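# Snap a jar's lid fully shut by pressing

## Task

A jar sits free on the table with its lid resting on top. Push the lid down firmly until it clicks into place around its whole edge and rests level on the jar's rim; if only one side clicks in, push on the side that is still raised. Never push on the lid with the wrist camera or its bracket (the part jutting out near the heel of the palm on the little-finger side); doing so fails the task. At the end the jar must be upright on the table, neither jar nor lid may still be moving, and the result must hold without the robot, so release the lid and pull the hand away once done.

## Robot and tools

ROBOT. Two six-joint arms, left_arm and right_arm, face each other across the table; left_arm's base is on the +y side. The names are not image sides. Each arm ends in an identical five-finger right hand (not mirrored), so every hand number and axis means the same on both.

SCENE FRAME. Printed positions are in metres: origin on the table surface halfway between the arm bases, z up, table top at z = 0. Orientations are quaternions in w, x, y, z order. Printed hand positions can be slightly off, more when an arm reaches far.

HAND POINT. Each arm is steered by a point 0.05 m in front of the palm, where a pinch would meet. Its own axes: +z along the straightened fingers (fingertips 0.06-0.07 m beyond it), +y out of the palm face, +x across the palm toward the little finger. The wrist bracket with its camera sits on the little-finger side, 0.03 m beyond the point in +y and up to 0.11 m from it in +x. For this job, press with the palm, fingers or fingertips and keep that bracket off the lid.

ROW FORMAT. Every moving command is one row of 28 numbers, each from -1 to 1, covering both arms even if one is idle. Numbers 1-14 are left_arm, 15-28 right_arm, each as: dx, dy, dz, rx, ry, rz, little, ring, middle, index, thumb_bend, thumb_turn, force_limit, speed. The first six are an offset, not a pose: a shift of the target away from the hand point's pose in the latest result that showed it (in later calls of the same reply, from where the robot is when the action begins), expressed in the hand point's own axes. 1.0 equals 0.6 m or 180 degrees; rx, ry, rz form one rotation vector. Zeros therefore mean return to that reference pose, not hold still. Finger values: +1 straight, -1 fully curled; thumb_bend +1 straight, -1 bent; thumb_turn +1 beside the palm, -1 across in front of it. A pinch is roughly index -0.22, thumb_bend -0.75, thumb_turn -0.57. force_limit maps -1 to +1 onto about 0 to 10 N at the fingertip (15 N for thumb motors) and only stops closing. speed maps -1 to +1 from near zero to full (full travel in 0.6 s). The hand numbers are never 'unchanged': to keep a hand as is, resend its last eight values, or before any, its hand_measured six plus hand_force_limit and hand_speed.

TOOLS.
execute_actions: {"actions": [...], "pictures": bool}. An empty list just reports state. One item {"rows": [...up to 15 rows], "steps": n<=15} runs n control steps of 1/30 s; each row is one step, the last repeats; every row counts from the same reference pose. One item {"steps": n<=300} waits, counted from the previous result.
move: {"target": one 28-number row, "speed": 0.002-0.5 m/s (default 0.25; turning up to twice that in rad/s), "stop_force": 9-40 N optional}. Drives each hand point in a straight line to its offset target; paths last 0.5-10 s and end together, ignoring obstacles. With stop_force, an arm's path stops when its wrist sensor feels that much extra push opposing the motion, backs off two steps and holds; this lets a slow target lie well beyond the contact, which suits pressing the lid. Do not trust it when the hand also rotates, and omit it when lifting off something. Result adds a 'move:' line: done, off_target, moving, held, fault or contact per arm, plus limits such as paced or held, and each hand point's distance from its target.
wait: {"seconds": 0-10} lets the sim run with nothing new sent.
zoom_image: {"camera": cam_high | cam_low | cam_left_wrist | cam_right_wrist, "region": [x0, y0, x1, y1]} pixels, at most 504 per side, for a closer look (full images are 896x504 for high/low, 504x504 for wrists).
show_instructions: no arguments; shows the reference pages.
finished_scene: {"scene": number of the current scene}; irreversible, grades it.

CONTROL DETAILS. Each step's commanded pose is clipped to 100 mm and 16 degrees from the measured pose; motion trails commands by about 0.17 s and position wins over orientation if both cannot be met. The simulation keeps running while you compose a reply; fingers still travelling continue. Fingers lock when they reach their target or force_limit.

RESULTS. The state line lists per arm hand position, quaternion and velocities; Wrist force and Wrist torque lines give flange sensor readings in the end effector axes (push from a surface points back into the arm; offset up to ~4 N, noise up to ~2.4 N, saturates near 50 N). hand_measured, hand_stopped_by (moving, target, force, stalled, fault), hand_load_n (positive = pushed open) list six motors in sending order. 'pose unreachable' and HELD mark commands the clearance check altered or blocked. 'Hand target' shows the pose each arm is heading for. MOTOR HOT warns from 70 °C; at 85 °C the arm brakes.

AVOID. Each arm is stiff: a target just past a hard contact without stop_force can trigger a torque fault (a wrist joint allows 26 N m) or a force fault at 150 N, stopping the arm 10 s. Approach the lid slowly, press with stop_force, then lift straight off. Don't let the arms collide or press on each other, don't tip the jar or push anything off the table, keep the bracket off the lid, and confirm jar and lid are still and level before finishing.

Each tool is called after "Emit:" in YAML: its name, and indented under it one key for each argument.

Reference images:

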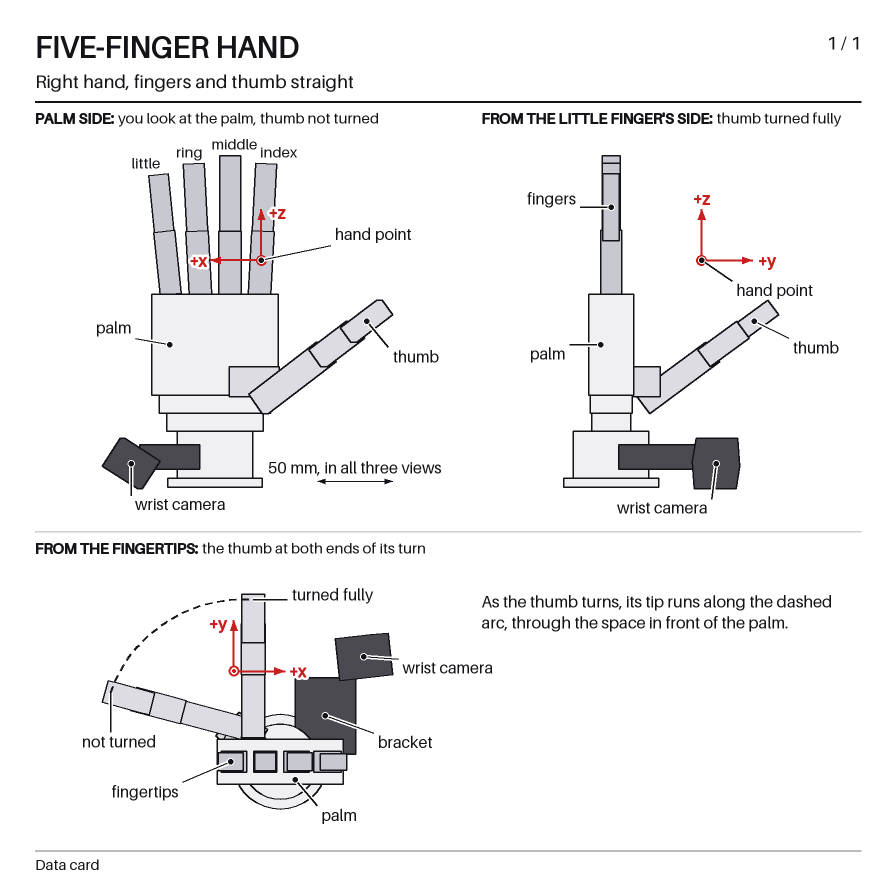

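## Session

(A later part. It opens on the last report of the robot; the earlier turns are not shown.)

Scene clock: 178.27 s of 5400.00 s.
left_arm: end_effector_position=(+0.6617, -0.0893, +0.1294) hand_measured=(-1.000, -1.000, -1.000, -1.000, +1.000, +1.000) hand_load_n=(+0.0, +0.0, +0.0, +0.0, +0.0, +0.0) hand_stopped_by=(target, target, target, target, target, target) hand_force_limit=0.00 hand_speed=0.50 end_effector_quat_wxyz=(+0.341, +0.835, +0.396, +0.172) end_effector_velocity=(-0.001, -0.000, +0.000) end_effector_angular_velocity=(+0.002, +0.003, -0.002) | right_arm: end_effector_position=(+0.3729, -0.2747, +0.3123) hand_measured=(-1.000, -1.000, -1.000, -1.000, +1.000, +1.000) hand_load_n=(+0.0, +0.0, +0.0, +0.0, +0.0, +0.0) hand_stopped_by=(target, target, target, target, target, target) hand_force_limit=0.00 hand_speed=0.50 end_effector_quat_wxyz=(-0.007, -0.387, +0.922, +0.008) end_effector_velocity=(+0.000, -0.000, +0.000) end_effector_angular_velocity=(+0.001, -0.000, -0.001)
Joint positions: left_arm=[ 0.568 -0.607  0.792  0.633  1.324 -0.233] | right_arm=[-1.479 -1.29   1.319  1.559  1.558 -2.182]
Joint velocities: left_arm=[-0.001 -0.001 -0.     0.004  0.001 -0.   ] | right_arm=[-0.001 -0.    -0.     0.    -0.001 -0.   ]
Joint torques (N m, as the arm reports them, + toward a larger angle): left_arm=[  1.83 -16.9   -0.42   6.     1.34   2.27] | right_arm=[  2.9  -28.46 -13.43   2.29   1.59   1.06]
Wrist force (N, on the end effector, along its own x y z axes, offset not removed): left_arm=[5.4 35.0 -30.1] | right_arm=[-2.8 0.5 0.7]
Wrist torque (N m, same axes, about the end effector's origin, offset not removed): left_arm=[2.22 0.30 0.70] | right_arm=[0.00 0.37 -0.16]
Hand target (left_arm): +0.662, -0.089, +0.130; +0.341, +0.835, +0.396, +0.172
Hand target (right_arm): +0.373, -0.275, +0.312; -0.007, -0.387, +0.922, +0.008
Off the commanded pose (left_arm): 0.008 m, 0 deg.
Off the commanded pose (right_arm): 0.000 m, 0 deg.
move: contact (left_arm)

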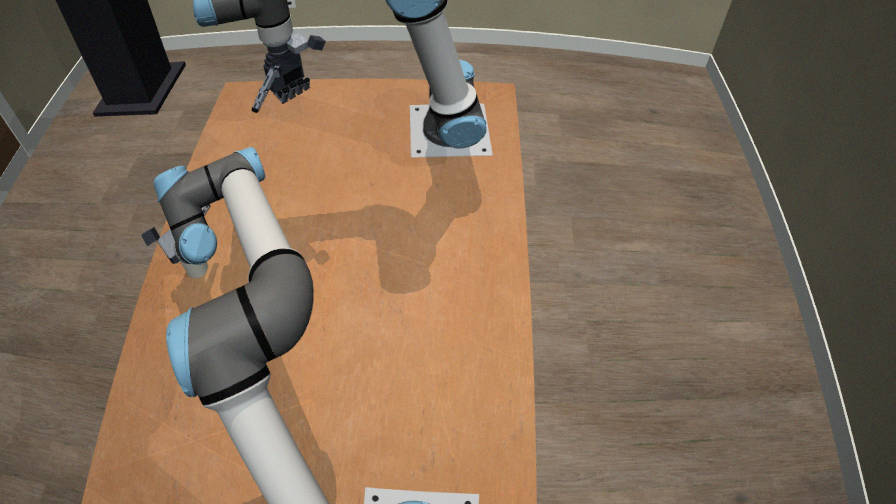

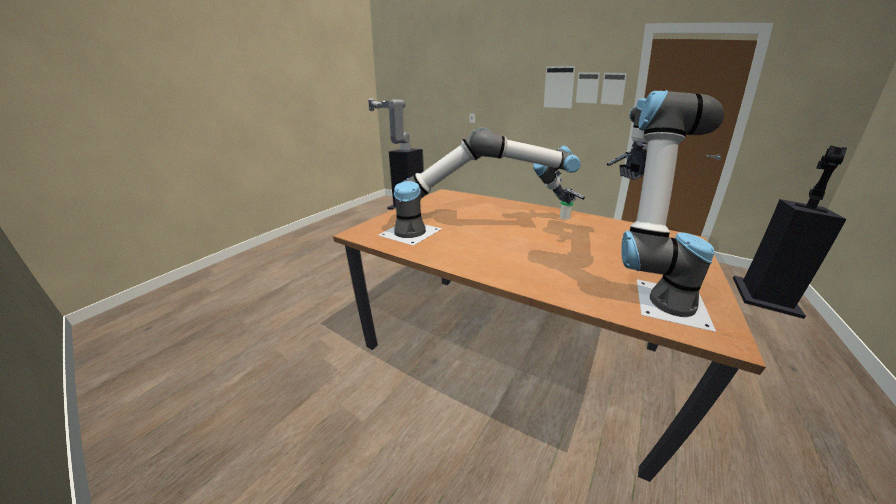

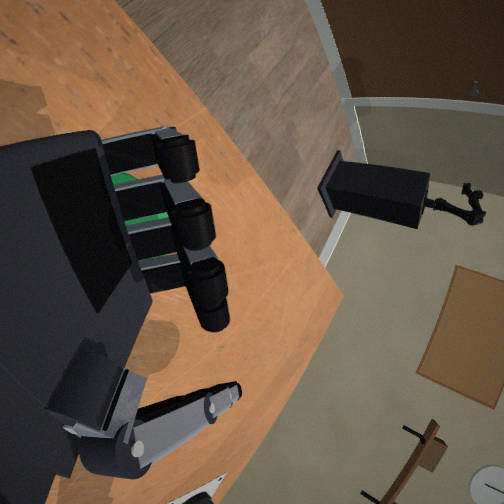

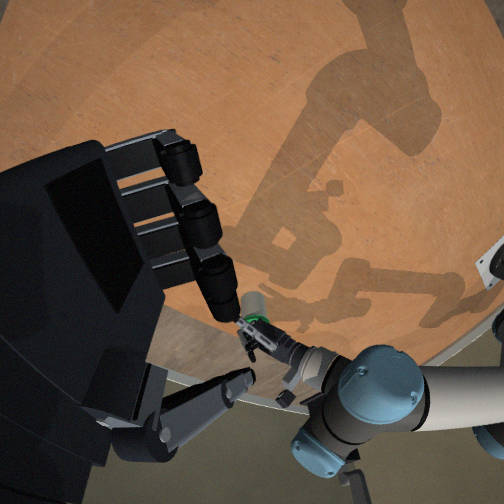

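Emit:
move:
  target: [0,-0.0012,0.0012,0,0,0,-1,-1,-1,-1,1,1,0,0.5,0,0,0,0,0,0,-1,-1,-1,-1,1,1,0,0.5]
  speed: 0.002

Scene clock: 182.93 s of 5400.00 s.
left_arm: end_effector_position=(+0.6618, -0.0893, +0.1286) hand_measured=(-1.000, -1.000, -1.000, -1.000, +1.000, +1.000) hand_load_n=(+0.0, +0.0, +0.0, +0.0, +0.0, +0.0) hand_stopped_by=(target, target, target, target, target, target) hand_force_limit=0.00 hand_speed=0.50 end_effector_quat_wxyz=(+0.341, +0.835, +0.396, +0.172) end_effector_velocity=(+0.000, -0.000, +0.001) end_effector_angular_velocity=(-0.003, -0.001, +0.000) | right_arm: end_effector_position=(+0.3729, -0.2747, +0.3123) hand_measured=(-1.000, -1.000, -1.000, -1.000, +1.000, +1.000) hand_load_n=(+0.0, +0.0, +0.0, +0.0, +0.0, +0.0) hand_stopped_by=(target, target, target, target, target, target) hand_force_limit=0.00 hand_speed=0.50 end_effector_quat_wxyz=(-0.007, -0.387, +0.922, +0.008) end_effector_velocity=(-0.000, +0.000, -0.000) end_effector_angular_velocity=(-0.000, +0.000, +0.001)
Joint positions: left_arm=[ 0.568 -0.607  0.794  0.631  1.324 -0.233] | right_arm=[-1.479 -1.29   1.319  1.559  1.558 -2.182]
Joint velocities: left_arm=[ 0.    -0.001  0.    -0.002  0.     0.   ] | right_arm=[ 0.001  0.    -0.    -0.     0.    -0.   ]
Joint torques (N m, as the arm reports them, + toward a larger angle): left_arm=[ 0.15 18.98 27.99  4.65  3.07  2.59] | right_arm=[  2.87 -27.81 -13.62   2.13   1.55   0.98]
Wrist force (N, on the end effector, along its own x y z axes, offset not removed): left_arm=[10.1 50.0 -50.0] | right_arm=[-1.6 -1.3 2.0]
Wrist torque (N m, same axes, about the end effector's origin, offset not removed): left_arm=[3.43 0.44 1.16] | right_arm=[-0.43 0.10 -0.15]
Hand target (left_arm): +0.662, -0.089, +0.128; +0.341, +0.835, +0.396, +0.172
Hand target (right_arm): +0.373, -0.275, +0.312; -0.007, -0.387, +0.922, +0.008
Off the commanded pose (left_arm): 0.000 m, 0 deg.
Off the commanded pose (right_arm): 0.000 m, 0 deg.
After step 90, 0.83 s passed at rest.
move: done

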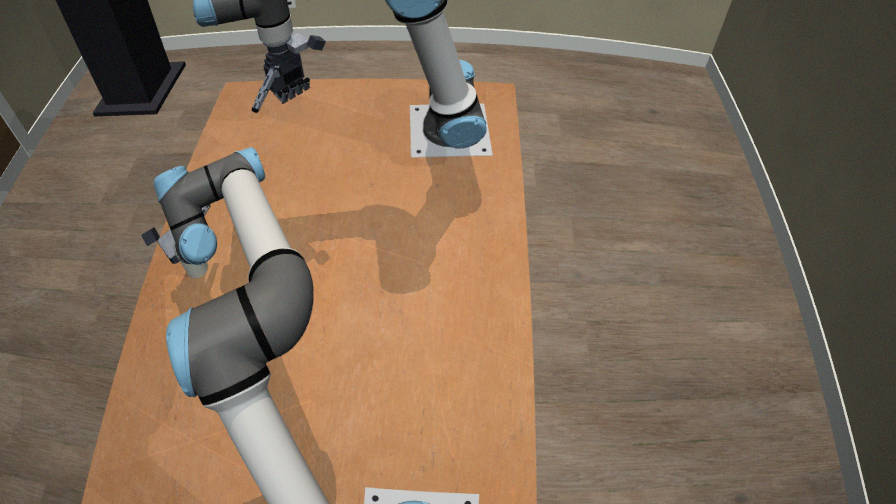

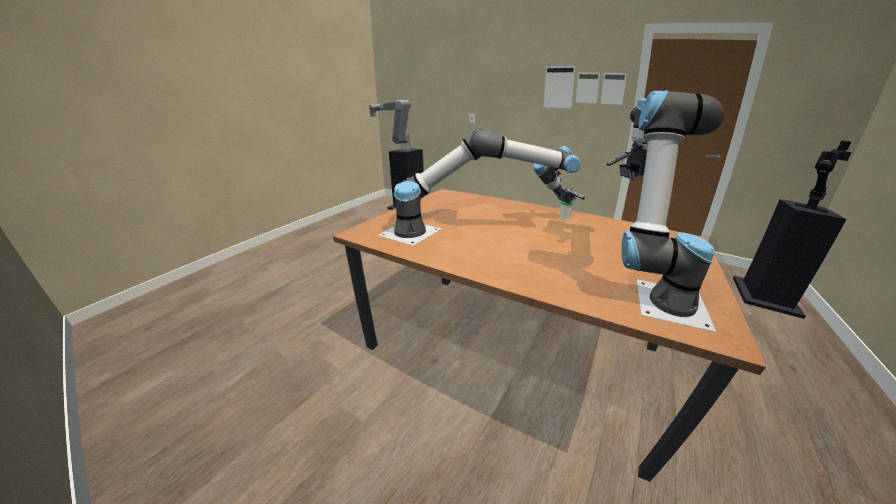

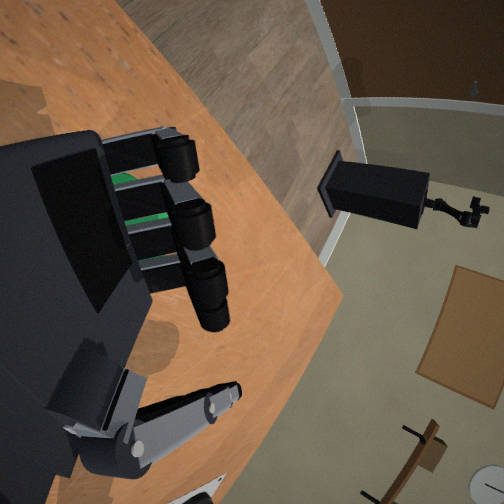

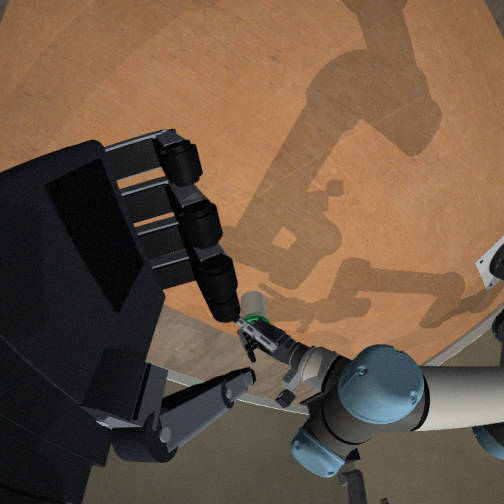

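Same again; a further 0.7 mm.

Emit:
move:
  target: [0,-0.001,0.001,0,0,0,-1,-1,-1,-1,1,1,0,0.5,0,0,0,0,0,0,-1,-1,-1,-1,1,1,0,0.5]
  speed: 0.002

Scene clock: 186.73 s of 5400.00 s.
left_arm: end_effector_position=(+0.6618, -0.0893, +0.1278) hand_measured=(-1.000, -1.000, -1.000, -1.000, +1.000, +1.000) hand_load_n=(+0.0, +0.0, +0.5, +0.5, +0.0, +0.0) hand_stopped_by=(target, target, target, target, target, target) hand_force_limit=0.00 hand_speed=0.50 end_effector_quat_wxyz=(+0.342, +0.835, +0.396, +0.172) end_effector_velocity=(-0.000, -0.000, -0.002) end_effector_angular_velocity=(+0.002, +0.000, -0.000) | right_arm: end_effector_position=(+0.3729, -0.2747, +0.3123) hand_measured=(-1.000, -1.000, -1.000, -1.000, +1.000, +1.000) hand_load_n=(+0.0, +0.0, +0.0, +0.0, +0.0, +0.0) hand_stopped_by=(target, target, target, target, target, target) hand_force_limit=0.00 hand_speed=0.50 end_effector_quat_wxyz=(-0.007, -0.387, +0.922, +0.008) end_effector_velocity=(-0.000, +0.000, -0.000) end_effector_angular_velocity=(+0.000, +0.000, +0.001)
Joint positions: left_arm=[ 0.568 -0.606  0.795  0.63   1.324 -0.233] | right_arm=[-1.479 -1.29   1.319  1.559  1.558 -2.182]
Joint velocities: left_arm=[-0.     0.002  0.001 -0.001 -0.001  0.   ] | right_arm=[ 0.001  0.     0.    -0.    -0.    -0.   ]
Joint torques (N m, as the arm reports them, + toward a larger angle): left_arm=[-10.24  42.29  40.13   4.88   5.45   2.66] | right_arm=[  2.94 -28.6  -12.9    2.17   1.53   0.99]
Wrist force (N, on the end effector, along its own x y z axes, offset not removed): left_arm=[10.9 50.0 -50.0] | right_arm=[-4.3 1.8 0.8]
Wrist torque (N m, same axes, about the end effector's origin, offset not removed): left_arm=[1.50 0.31 1.05] | right_arm=[0.22 0.61 -0.11]
Hand target (left_arm): +0.662, -0.089, +0.128; +0.341, +0.835, +0.396, +0.172
Hand target (right_arm): +0.373, -0.275, +0.312; -0.007, -0.387, +0.922, +0.008
Off the commanded pose (left_arm): 0.000 m, 0 deg.
Off the commanded pose (right_arm): 0.000 m, 0 deg.
After step 90, 0.10 s passed at rest.
move: done

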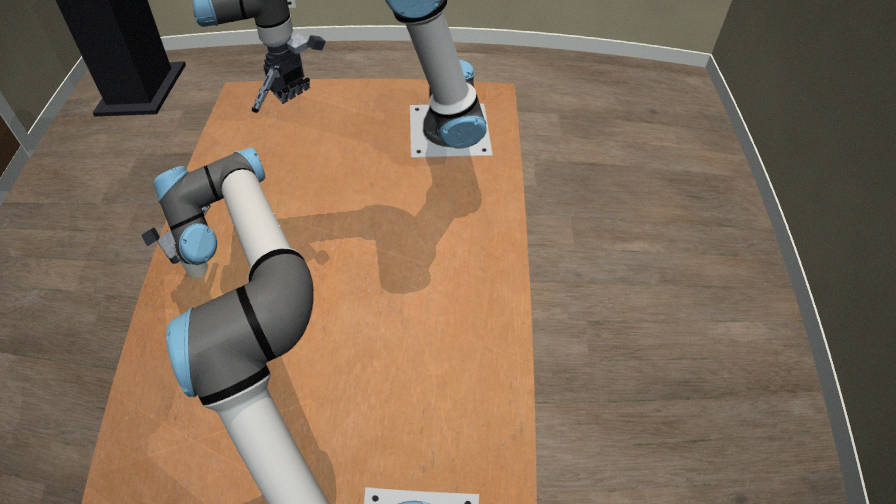

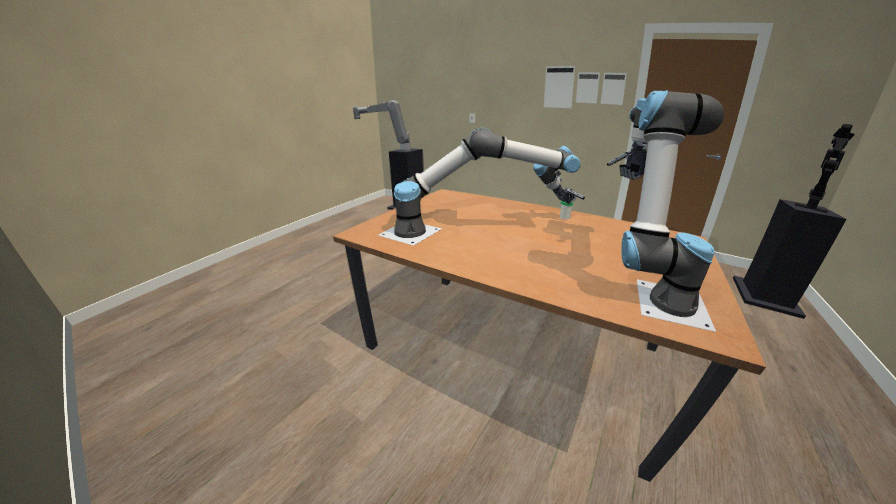

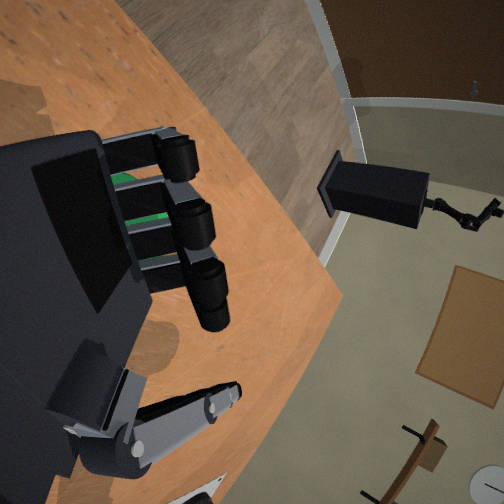

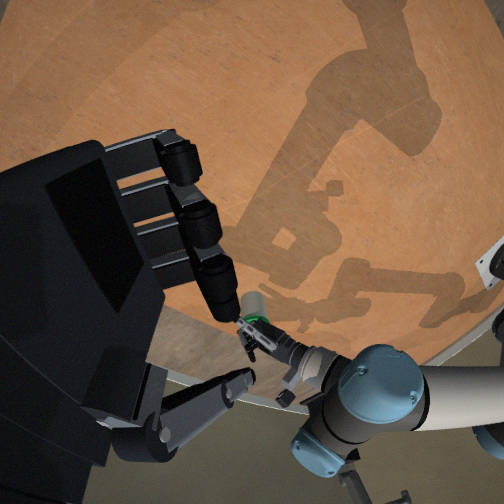

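Something changed; check the state again.

Emit:
execute_actions:
  actions: []

Emit:
zoom_image:
  camera: "cam_low"
  region: [530,170,600,230]

Scene clock: 189.80 s of 5400.00 s.
left_arm: end_effector_position=(+0.6618, -0.0893, +0.1277) hand_measured=(-1.000, -1.000, -1.000, -1.000, +1.000, +1.000) hand_load_n=(+0.0, +0.0, +0.5, +0.5, +0.0, +0.0) hand_stopped_by=(target, target, target, target, target, target) hand_force_limit=0.00 hand_speed=0.50 end_effector_quat_wxyz=(+0.341, +0.835, +0.396, +0.172) end_effector_velocity=(+0.000, -0.000, +0.000) end_effector_angular_velocity=(-0.001, +0.000, -0.001) | right_arm: end_effector_position=(+0.3729, -0.2747, +0.3123) hand_measured=(-1.000, -1.000, -1.000, -1.000, +1.000, +1.000) hand_load_n=(+0.0, +0.0, +0.0, +0.0, +0.0, +0.0) hand_stopped_by=(target, target, target, target, target, target) hand_force_limit=0.00 hand_speed=0.50 end_effector_quat_wxyz=(-0.007, -0.387, +0.922, +0.008) end_effector_velocity=(-0.000, +0.000, +0.000) end_effector_angular_velocity=(+0.000, -0.000, +0.001)
Joint positions: left_arm=[ 0.568 -0.606  0.795  0.63   1.324 -0.233] | right_arm=[-1.479 -1.29   1.319  1.559  1.558 -2.182]
Joint velocities: left_arm=[ 0.    -0.     0.    -0.001  0.001  0.   ] | right_arm=[ 0.001 -0.     0.    -0.    -0.    -0.   ]
Joint torques (N m, as the arm reports them, + toward a larger angle): left_arm=[-0.8  45.5  41.32  5.95  4.79  2.75] | right_arm=[  2.39 -27.88 -13.51   2.23   1.63   1.01]
Wrist force (N, on the end effector, along its own x y z axes, offset not removed): left_arm=[12.0 50.0 -50.0] | right_arm=[-2.9 0.4 1.2]
Wrist torque (N m, same axes, about the end effector's origin, offset not removed): left_arm=[1.19 0.09 1.07] | right_arm=[-0.01 0.32 -0.18]
Hand target (left_arm): +0.662, -0.089, +0.128; +0.341, +0.835, +0.396, +0.172
Hand target (right_arm): +0.373, -0.275, +0.312; -0.007, -0.387, +0.922, +0.008
Off the commanded pose (left_arm): 0.000 m, 0 deg.
Off the commanded pose (right_arm): 0.000 m, 0 deg.
Steps of this call (steps 1 to 90: nothing new was sent; then 0.07 s passed at rest). Readings (end_effector_position | what the end effector reports):
1: left_arm (+0.6618, -0.0893, +0.1278) | right_arm (+0.3729, -0.2747, +0.3123) | left_arm hand_measured=(-1.000, -1.000, -1.000, -1.000, +1.000, +1.000) hand_load_n=(+0.0, +0.0, +0.5, +0.5, +0.0, +0.0) hand_stopped_by=(target, target, target, target, target, target) hand_force_limit=0.00 hand_speed=0.50 | right_arm hand_measured=(-1.000, -1.000, -1.000, -1.000, +1.000, +1.000) hand_load_n=(+0.0, +0.0, +0.0, +0.0, +0.0, +0.0) hand_stopped_by=(target, target, target, target, target, target) hand_force_limit=0.00 hand_speed=0.50
2: left_arm (+0.6618, -0.0893, +0.1278) | right_arm (+0.3729, -0.2747, +0.3123) | left_arm hand_measured=(-1.000, -1.000, -1.000, -1.000, +1.000, +1.000) hand_load_n=(+0.0, +0.0, +0.5, +0.5, +0.0, +0.0) hand_stopped_by=(target, target, target, target, target, target) hand_force_limit=0.00 hand_speed=0.50 | right_arm hand_measured=(-1.000, -1.000, -1.000, -1.000, +1.000, +1.000) hand_load_n=(+0.0, +0.0, +0.0, +0.0, +0.0, +0.0) hand_stopped_by=(target, target, target, target, target, target) hand_force_limit=0.00 hand_speed=0.50
4: left_arm (+0.6618, -0.0893, +0.1278) | right_arm (+0.3729, -0.2747, +0.3123) | left_arm hand_measured=(-1.000, -1.000, -1.000, -1.000, +1.000, +1.000) hand_load_n=(+0.0, +0.0, +0.5, +0.5, +0.0, +0.0) hand_stopped_by=(target, target, target, target, target, target) hand_force_limit=0.00 hand_speed=0.50 | right_arm hand_measured=(-1.000, -1.000, -1.000, -1.000, +1.000, +1.000) hand_load_n=(+0.0, +0.0, +0.0, +0.0, +0.0, +0.0) hand_stopped_by=(target, target, target, target, target, target) hand_force_limit=0.00 hand_speed=0.50
8: left_arm (+0.6618, -0.0893, +0.1277) | right_arm (+0.3729, -0.2747, +0.3123) | left_arm hand_measured=(-1.000, -1.000, -1.000, -1.000, +1.000, +1.000) hand_load_n=(+0.0, +0.0, +0.5, +0.5, +0.0, +0.0) hand_stopped_by=(target, target, target, target, target, target) hand_force_limit=0.00 hand_speed=0.50 | right_arm hand_measured=(-1.000, -1.000, -1.000, -1.000, +1.000, +1.000) hand_load_n=(+0.0, +0.0, +0.0, +0.0, +0.0, +0.0) hand_stopped_by=(target, target, target, target, target, target) hand_force_limit=0.00 hand_speed=0.50
90: the state above

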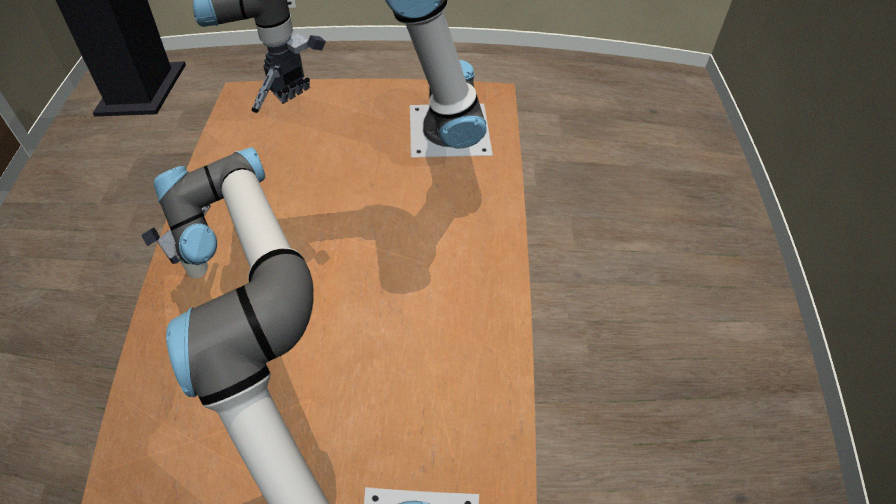

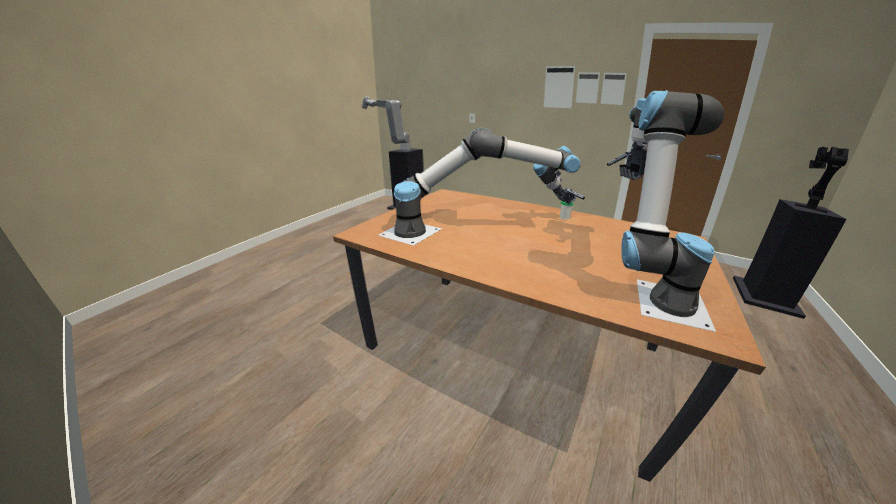

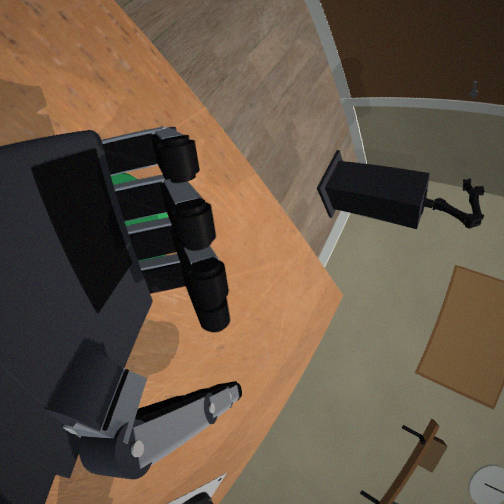

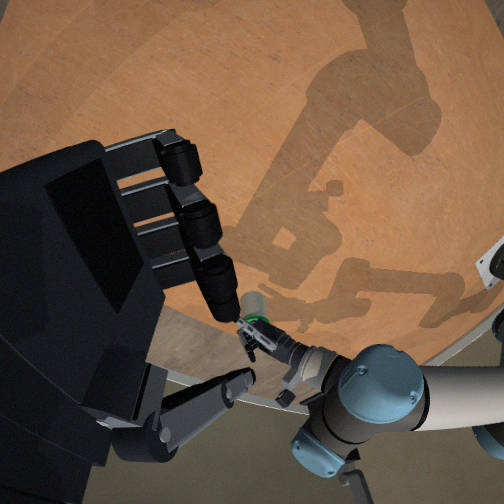

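Region (530, 170, 600, 230) of cam_low's 896x504 image, scaled by 7.200, with more detail than that image has; it fills the top 432 rows of this view, and the rest is white.

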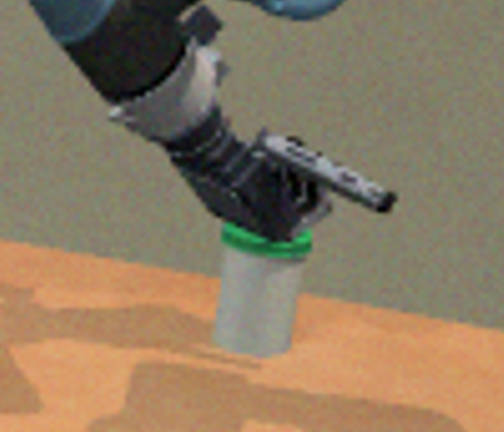

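Emit:
move:
  target: [0,0.012,-0.012,0,0,0,-1,-1,-1,-1,1,1,0,0.5,0,0,0,0,0,0,-1,-1,-1,-1,1,1,0,0.5]
  speed: 0.01

Emit:
move:
  target: [0,-0.17,-0.2,0,0,0,-1,-1,-1,-1,1,1,0,0.5,-0.15,0,0.3,0,0,0,-1,-1,-1,-1,1,1,0,0.5]
  speed: 0.1

Emit:
zoom_image:
  camera: "cam_low"
  region: [545,190,590,225]

Emit:
zoom_image:
  camera: "cam_right_wrist"
  region: [200,250,340,390]

Scene clock: 205.43 s of 5400.00 s.
left_arm: end_effector_position=(+0.6617, -0.0894, +0.1378) hand_measured=(-1.000, -1.000, -1.000, -1.000, +1.000, +1.000) hand_load_n=(+0.0, +0.0, +0.0, +0.0, +0.0, +0.0) hand_stopped_by=(target, target, target, target, target, target) hand_force_limit=0.00 hand_speed=0.50 end_effector_quat_wxyz=(+0.341, +0.835, +0.396, +0.172) end_effector_velocity=(-0.001, -0.001, +0.002) end_effector_angular_velocity=(-0.001, -0.000, -0.001) | right_arm: end_effector_position=(+0.3729, -0.2747, +0.3123) hand_measured=(-1.000, -1.000, -1.000, -1.000, +1.000, +1.000) hand_load_n=(+0.0, +0.0, +0.0, +0.0, +0.0, +0.0) hand_stopped_by=(target, target, target, target, target, target) hand_force_limit=0.00 hand_speed=0.50 end_effector_quat_wxyz=(-0.007, -0.387, +0.922, +0.008) end_effector_velocity=(+0.000, -0.000, +0.000) end_effector_angular_velocity=(+0.000, +0.000, -0.001)
Joint positions: left_arm=[ 0.568 -0.612  0.78   0.65   1.324 -0.233] | right_arm=[-1.479 -1.29   1.319  1.559  1.558 -2.182]
Joint velocities: left_arm=[-0.001 -0.002 -0.001  0.002  0.    -0.   ] | right_arm=[-0.001 -0.     0.     0.    -0.     0.001]
Joint torques (N m, as the arm reports them, + toward a larger angle): left_arm=[ -7.89 -66.18 -30.6    1.94  -1.58  -1.78] | right_arm=[  2.3  -27.95 -13.38   2.22   1.67   0.99]
Wrist force (N, on the end effector, along its own x y z axes, offset not removed): left_arm=[-1.5 -1.6 -0.2] | right_arm=[-4.5 0.6 1.1]
Wrist torque (N m, same axes, about the end effector's origin, offset not removed): left_arm=[-0.26 0.23 -0.23] | right_arm=[-0.01 0.66 -0.24]
Hand target (left_arm): +0.662, -0.089, +0.138; +0.341, +0.835, +0.396, +0.172
Hand target (right_arm): +0.373, -0.275, +0.312; -0.007, -0.387, +0.922, +0.008
Off the commanded pose (left_arm): 0.000 m, 0 deg.
Off the commanded pose (right_arm): 0.000 m, 0 deg.
After step 90, 11.40 s passed at rest.
move: done

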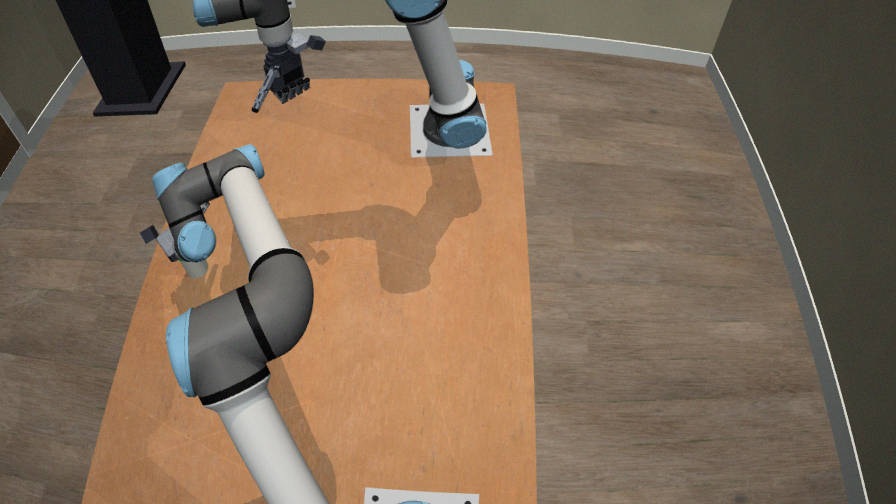

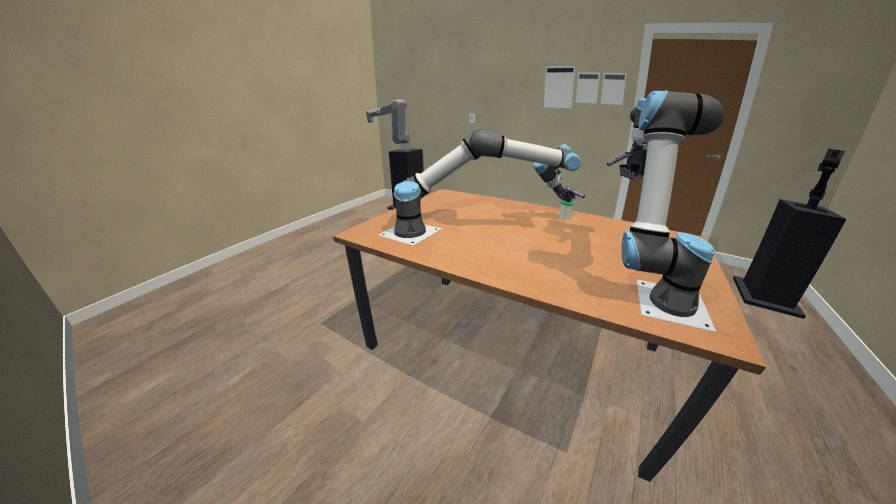

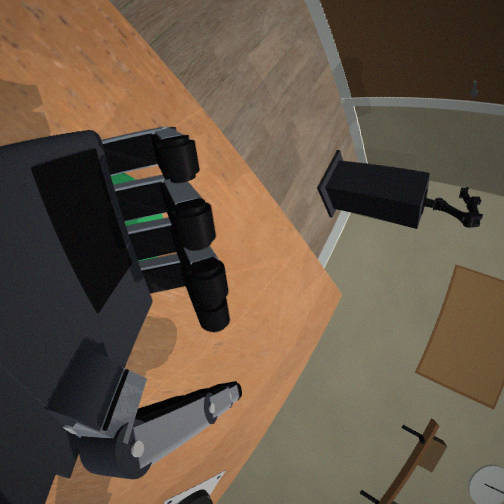

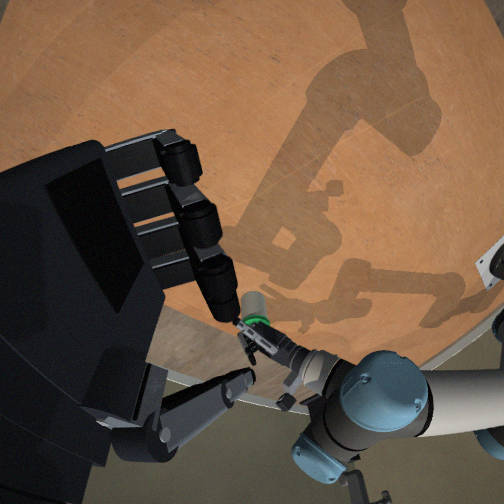

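Scene clock: 207.87 s of 5400.00 s.
left_arm: end_effector_position=(+0.5395, +0.0088, +0.1507) hand_measured=(-1.000, -1.000, -1.000, -1.000, +1.000, +1.000) hand_load_n=(+0.0, +0.0, +0.0, +0.0, +0.0, +0.0) hand_stopped_by=(target, target, target, target, target, target) hand_force_limit=0.00 hand_speed=0.50 end_effector_quat_wxyz=(+0.342, +0.835, +0.396, +0.172) end_effector_velocity=(+0.000, +0.001, -0.001) end_effector_angular_velocity=(+0.001, -0.001, +0.002) | right_arm: end_effector_position=(+0.4320, -0.2086, +0.1316) hand_measured=(-1.000, -1.000, -1.000, -1.000, +1.000, +1.000) hand_load_n=(+0.0, +0.0, +0.0, +0.0, +0.0, +0.0) hand_stopped_by=(target, target, target, target, target, target) hand_force_limit=0.00 hand_speed=0.50 end_effector_quat_wxyz=(-0.007, -0.387, +0.922, +0.008) end_effector_velocity=(-0.000, +0.001, -0.001) end_effector_angular_velocity=(-0.000, +0.000, +0.001)
Joint positions: left_arm=[ 0.466 -1.015  1.466  0.389  1.255 -0.312] | right_arm=[-1.368 -0.996  1.36   1.221  1.556 -2.072]
Joint velocities: left_arm=[ 0.    -0.     0.003 -0.003 -0.003 -0.001] | right_arm=[ 0.002  0.002 -0.001 -0.001  0.     0.001]
Joint torques (N m, as the arm reports them, + toward a larger angle): left_arm=[ -8.   -52.27  -4.56  -0.54  -1.36  -1.67] | right_arm=[  9.05 -30.87 -23.19   0.55  -1.61   2.17]
Wrist force (N, on the end effector, along its own x y z axes, offset not removed): left_arm=[-2.2 -0.9 -0.9] | right_arm=[-2.5 -1.7 1.4]
Wrist torque (N m, same axes, about the end effector's origin, offset not removed): left_arm=[-0.16 0.23 -0.26] | right_arm=[-0.29 0.34 -0.25]
Hand target (left_arm): +0.539, +0.009, +0.151; +0.342, +0.835, +0.396, +0.172
Hand target (right_arm): +0.432, -0.209, +0.131; -0.007, -0.387, +0.922, +0.008
Off the commanded pose (left_arm): 0.000 m, 0 deg.
Off the commanded pose (right_arm): 0.001 m, 0 deg.
move: done

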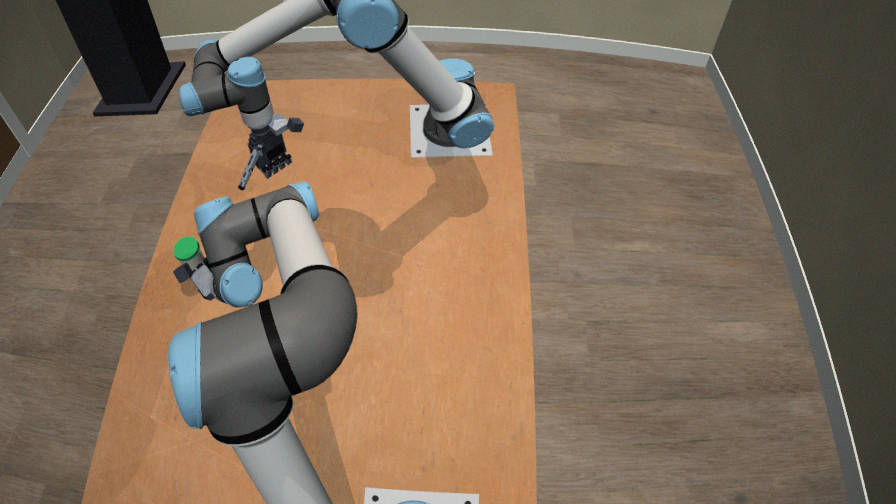

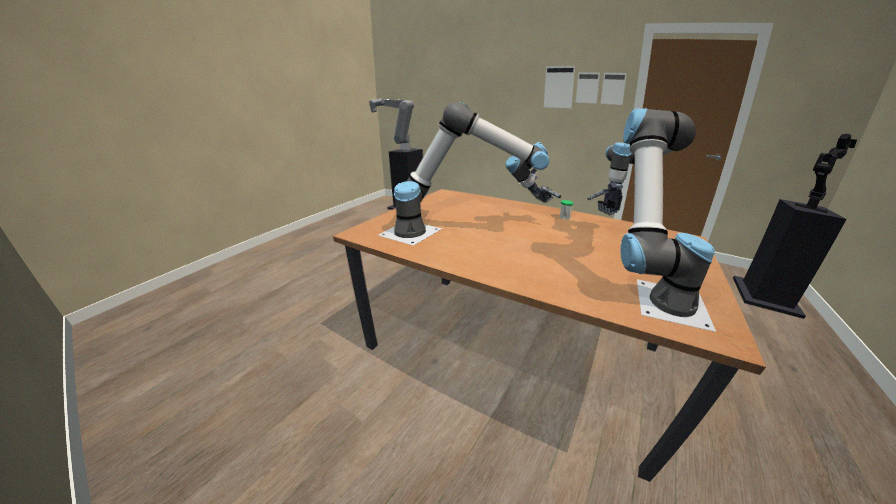

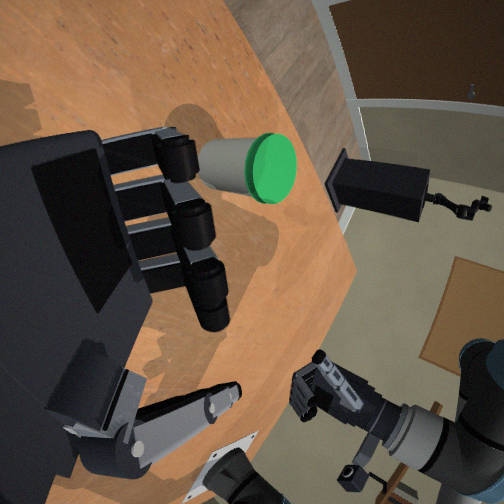

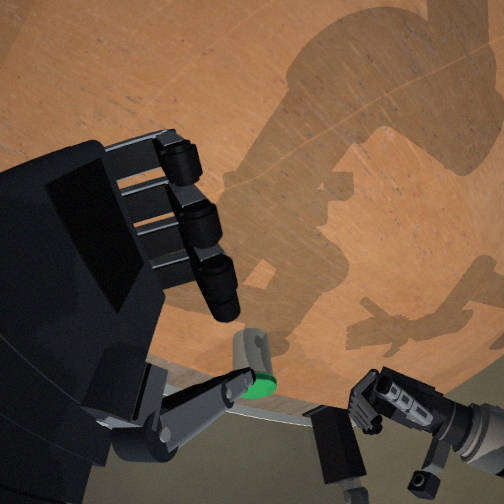

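Region (545, 190, 590, 225) of cam_low's 896x504 image, scaled by 11.200, with more detail than that image has.

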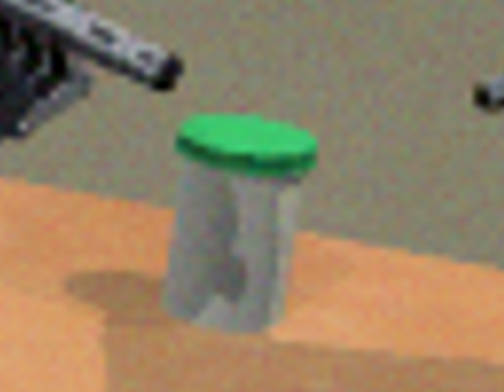

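Region (200, 250, 340, 390) of cam_right_wrist's 504x504 image, scaled by 3.600, with more detail than that image has.

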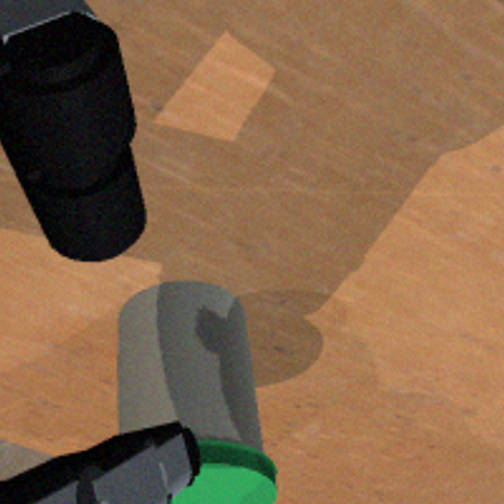

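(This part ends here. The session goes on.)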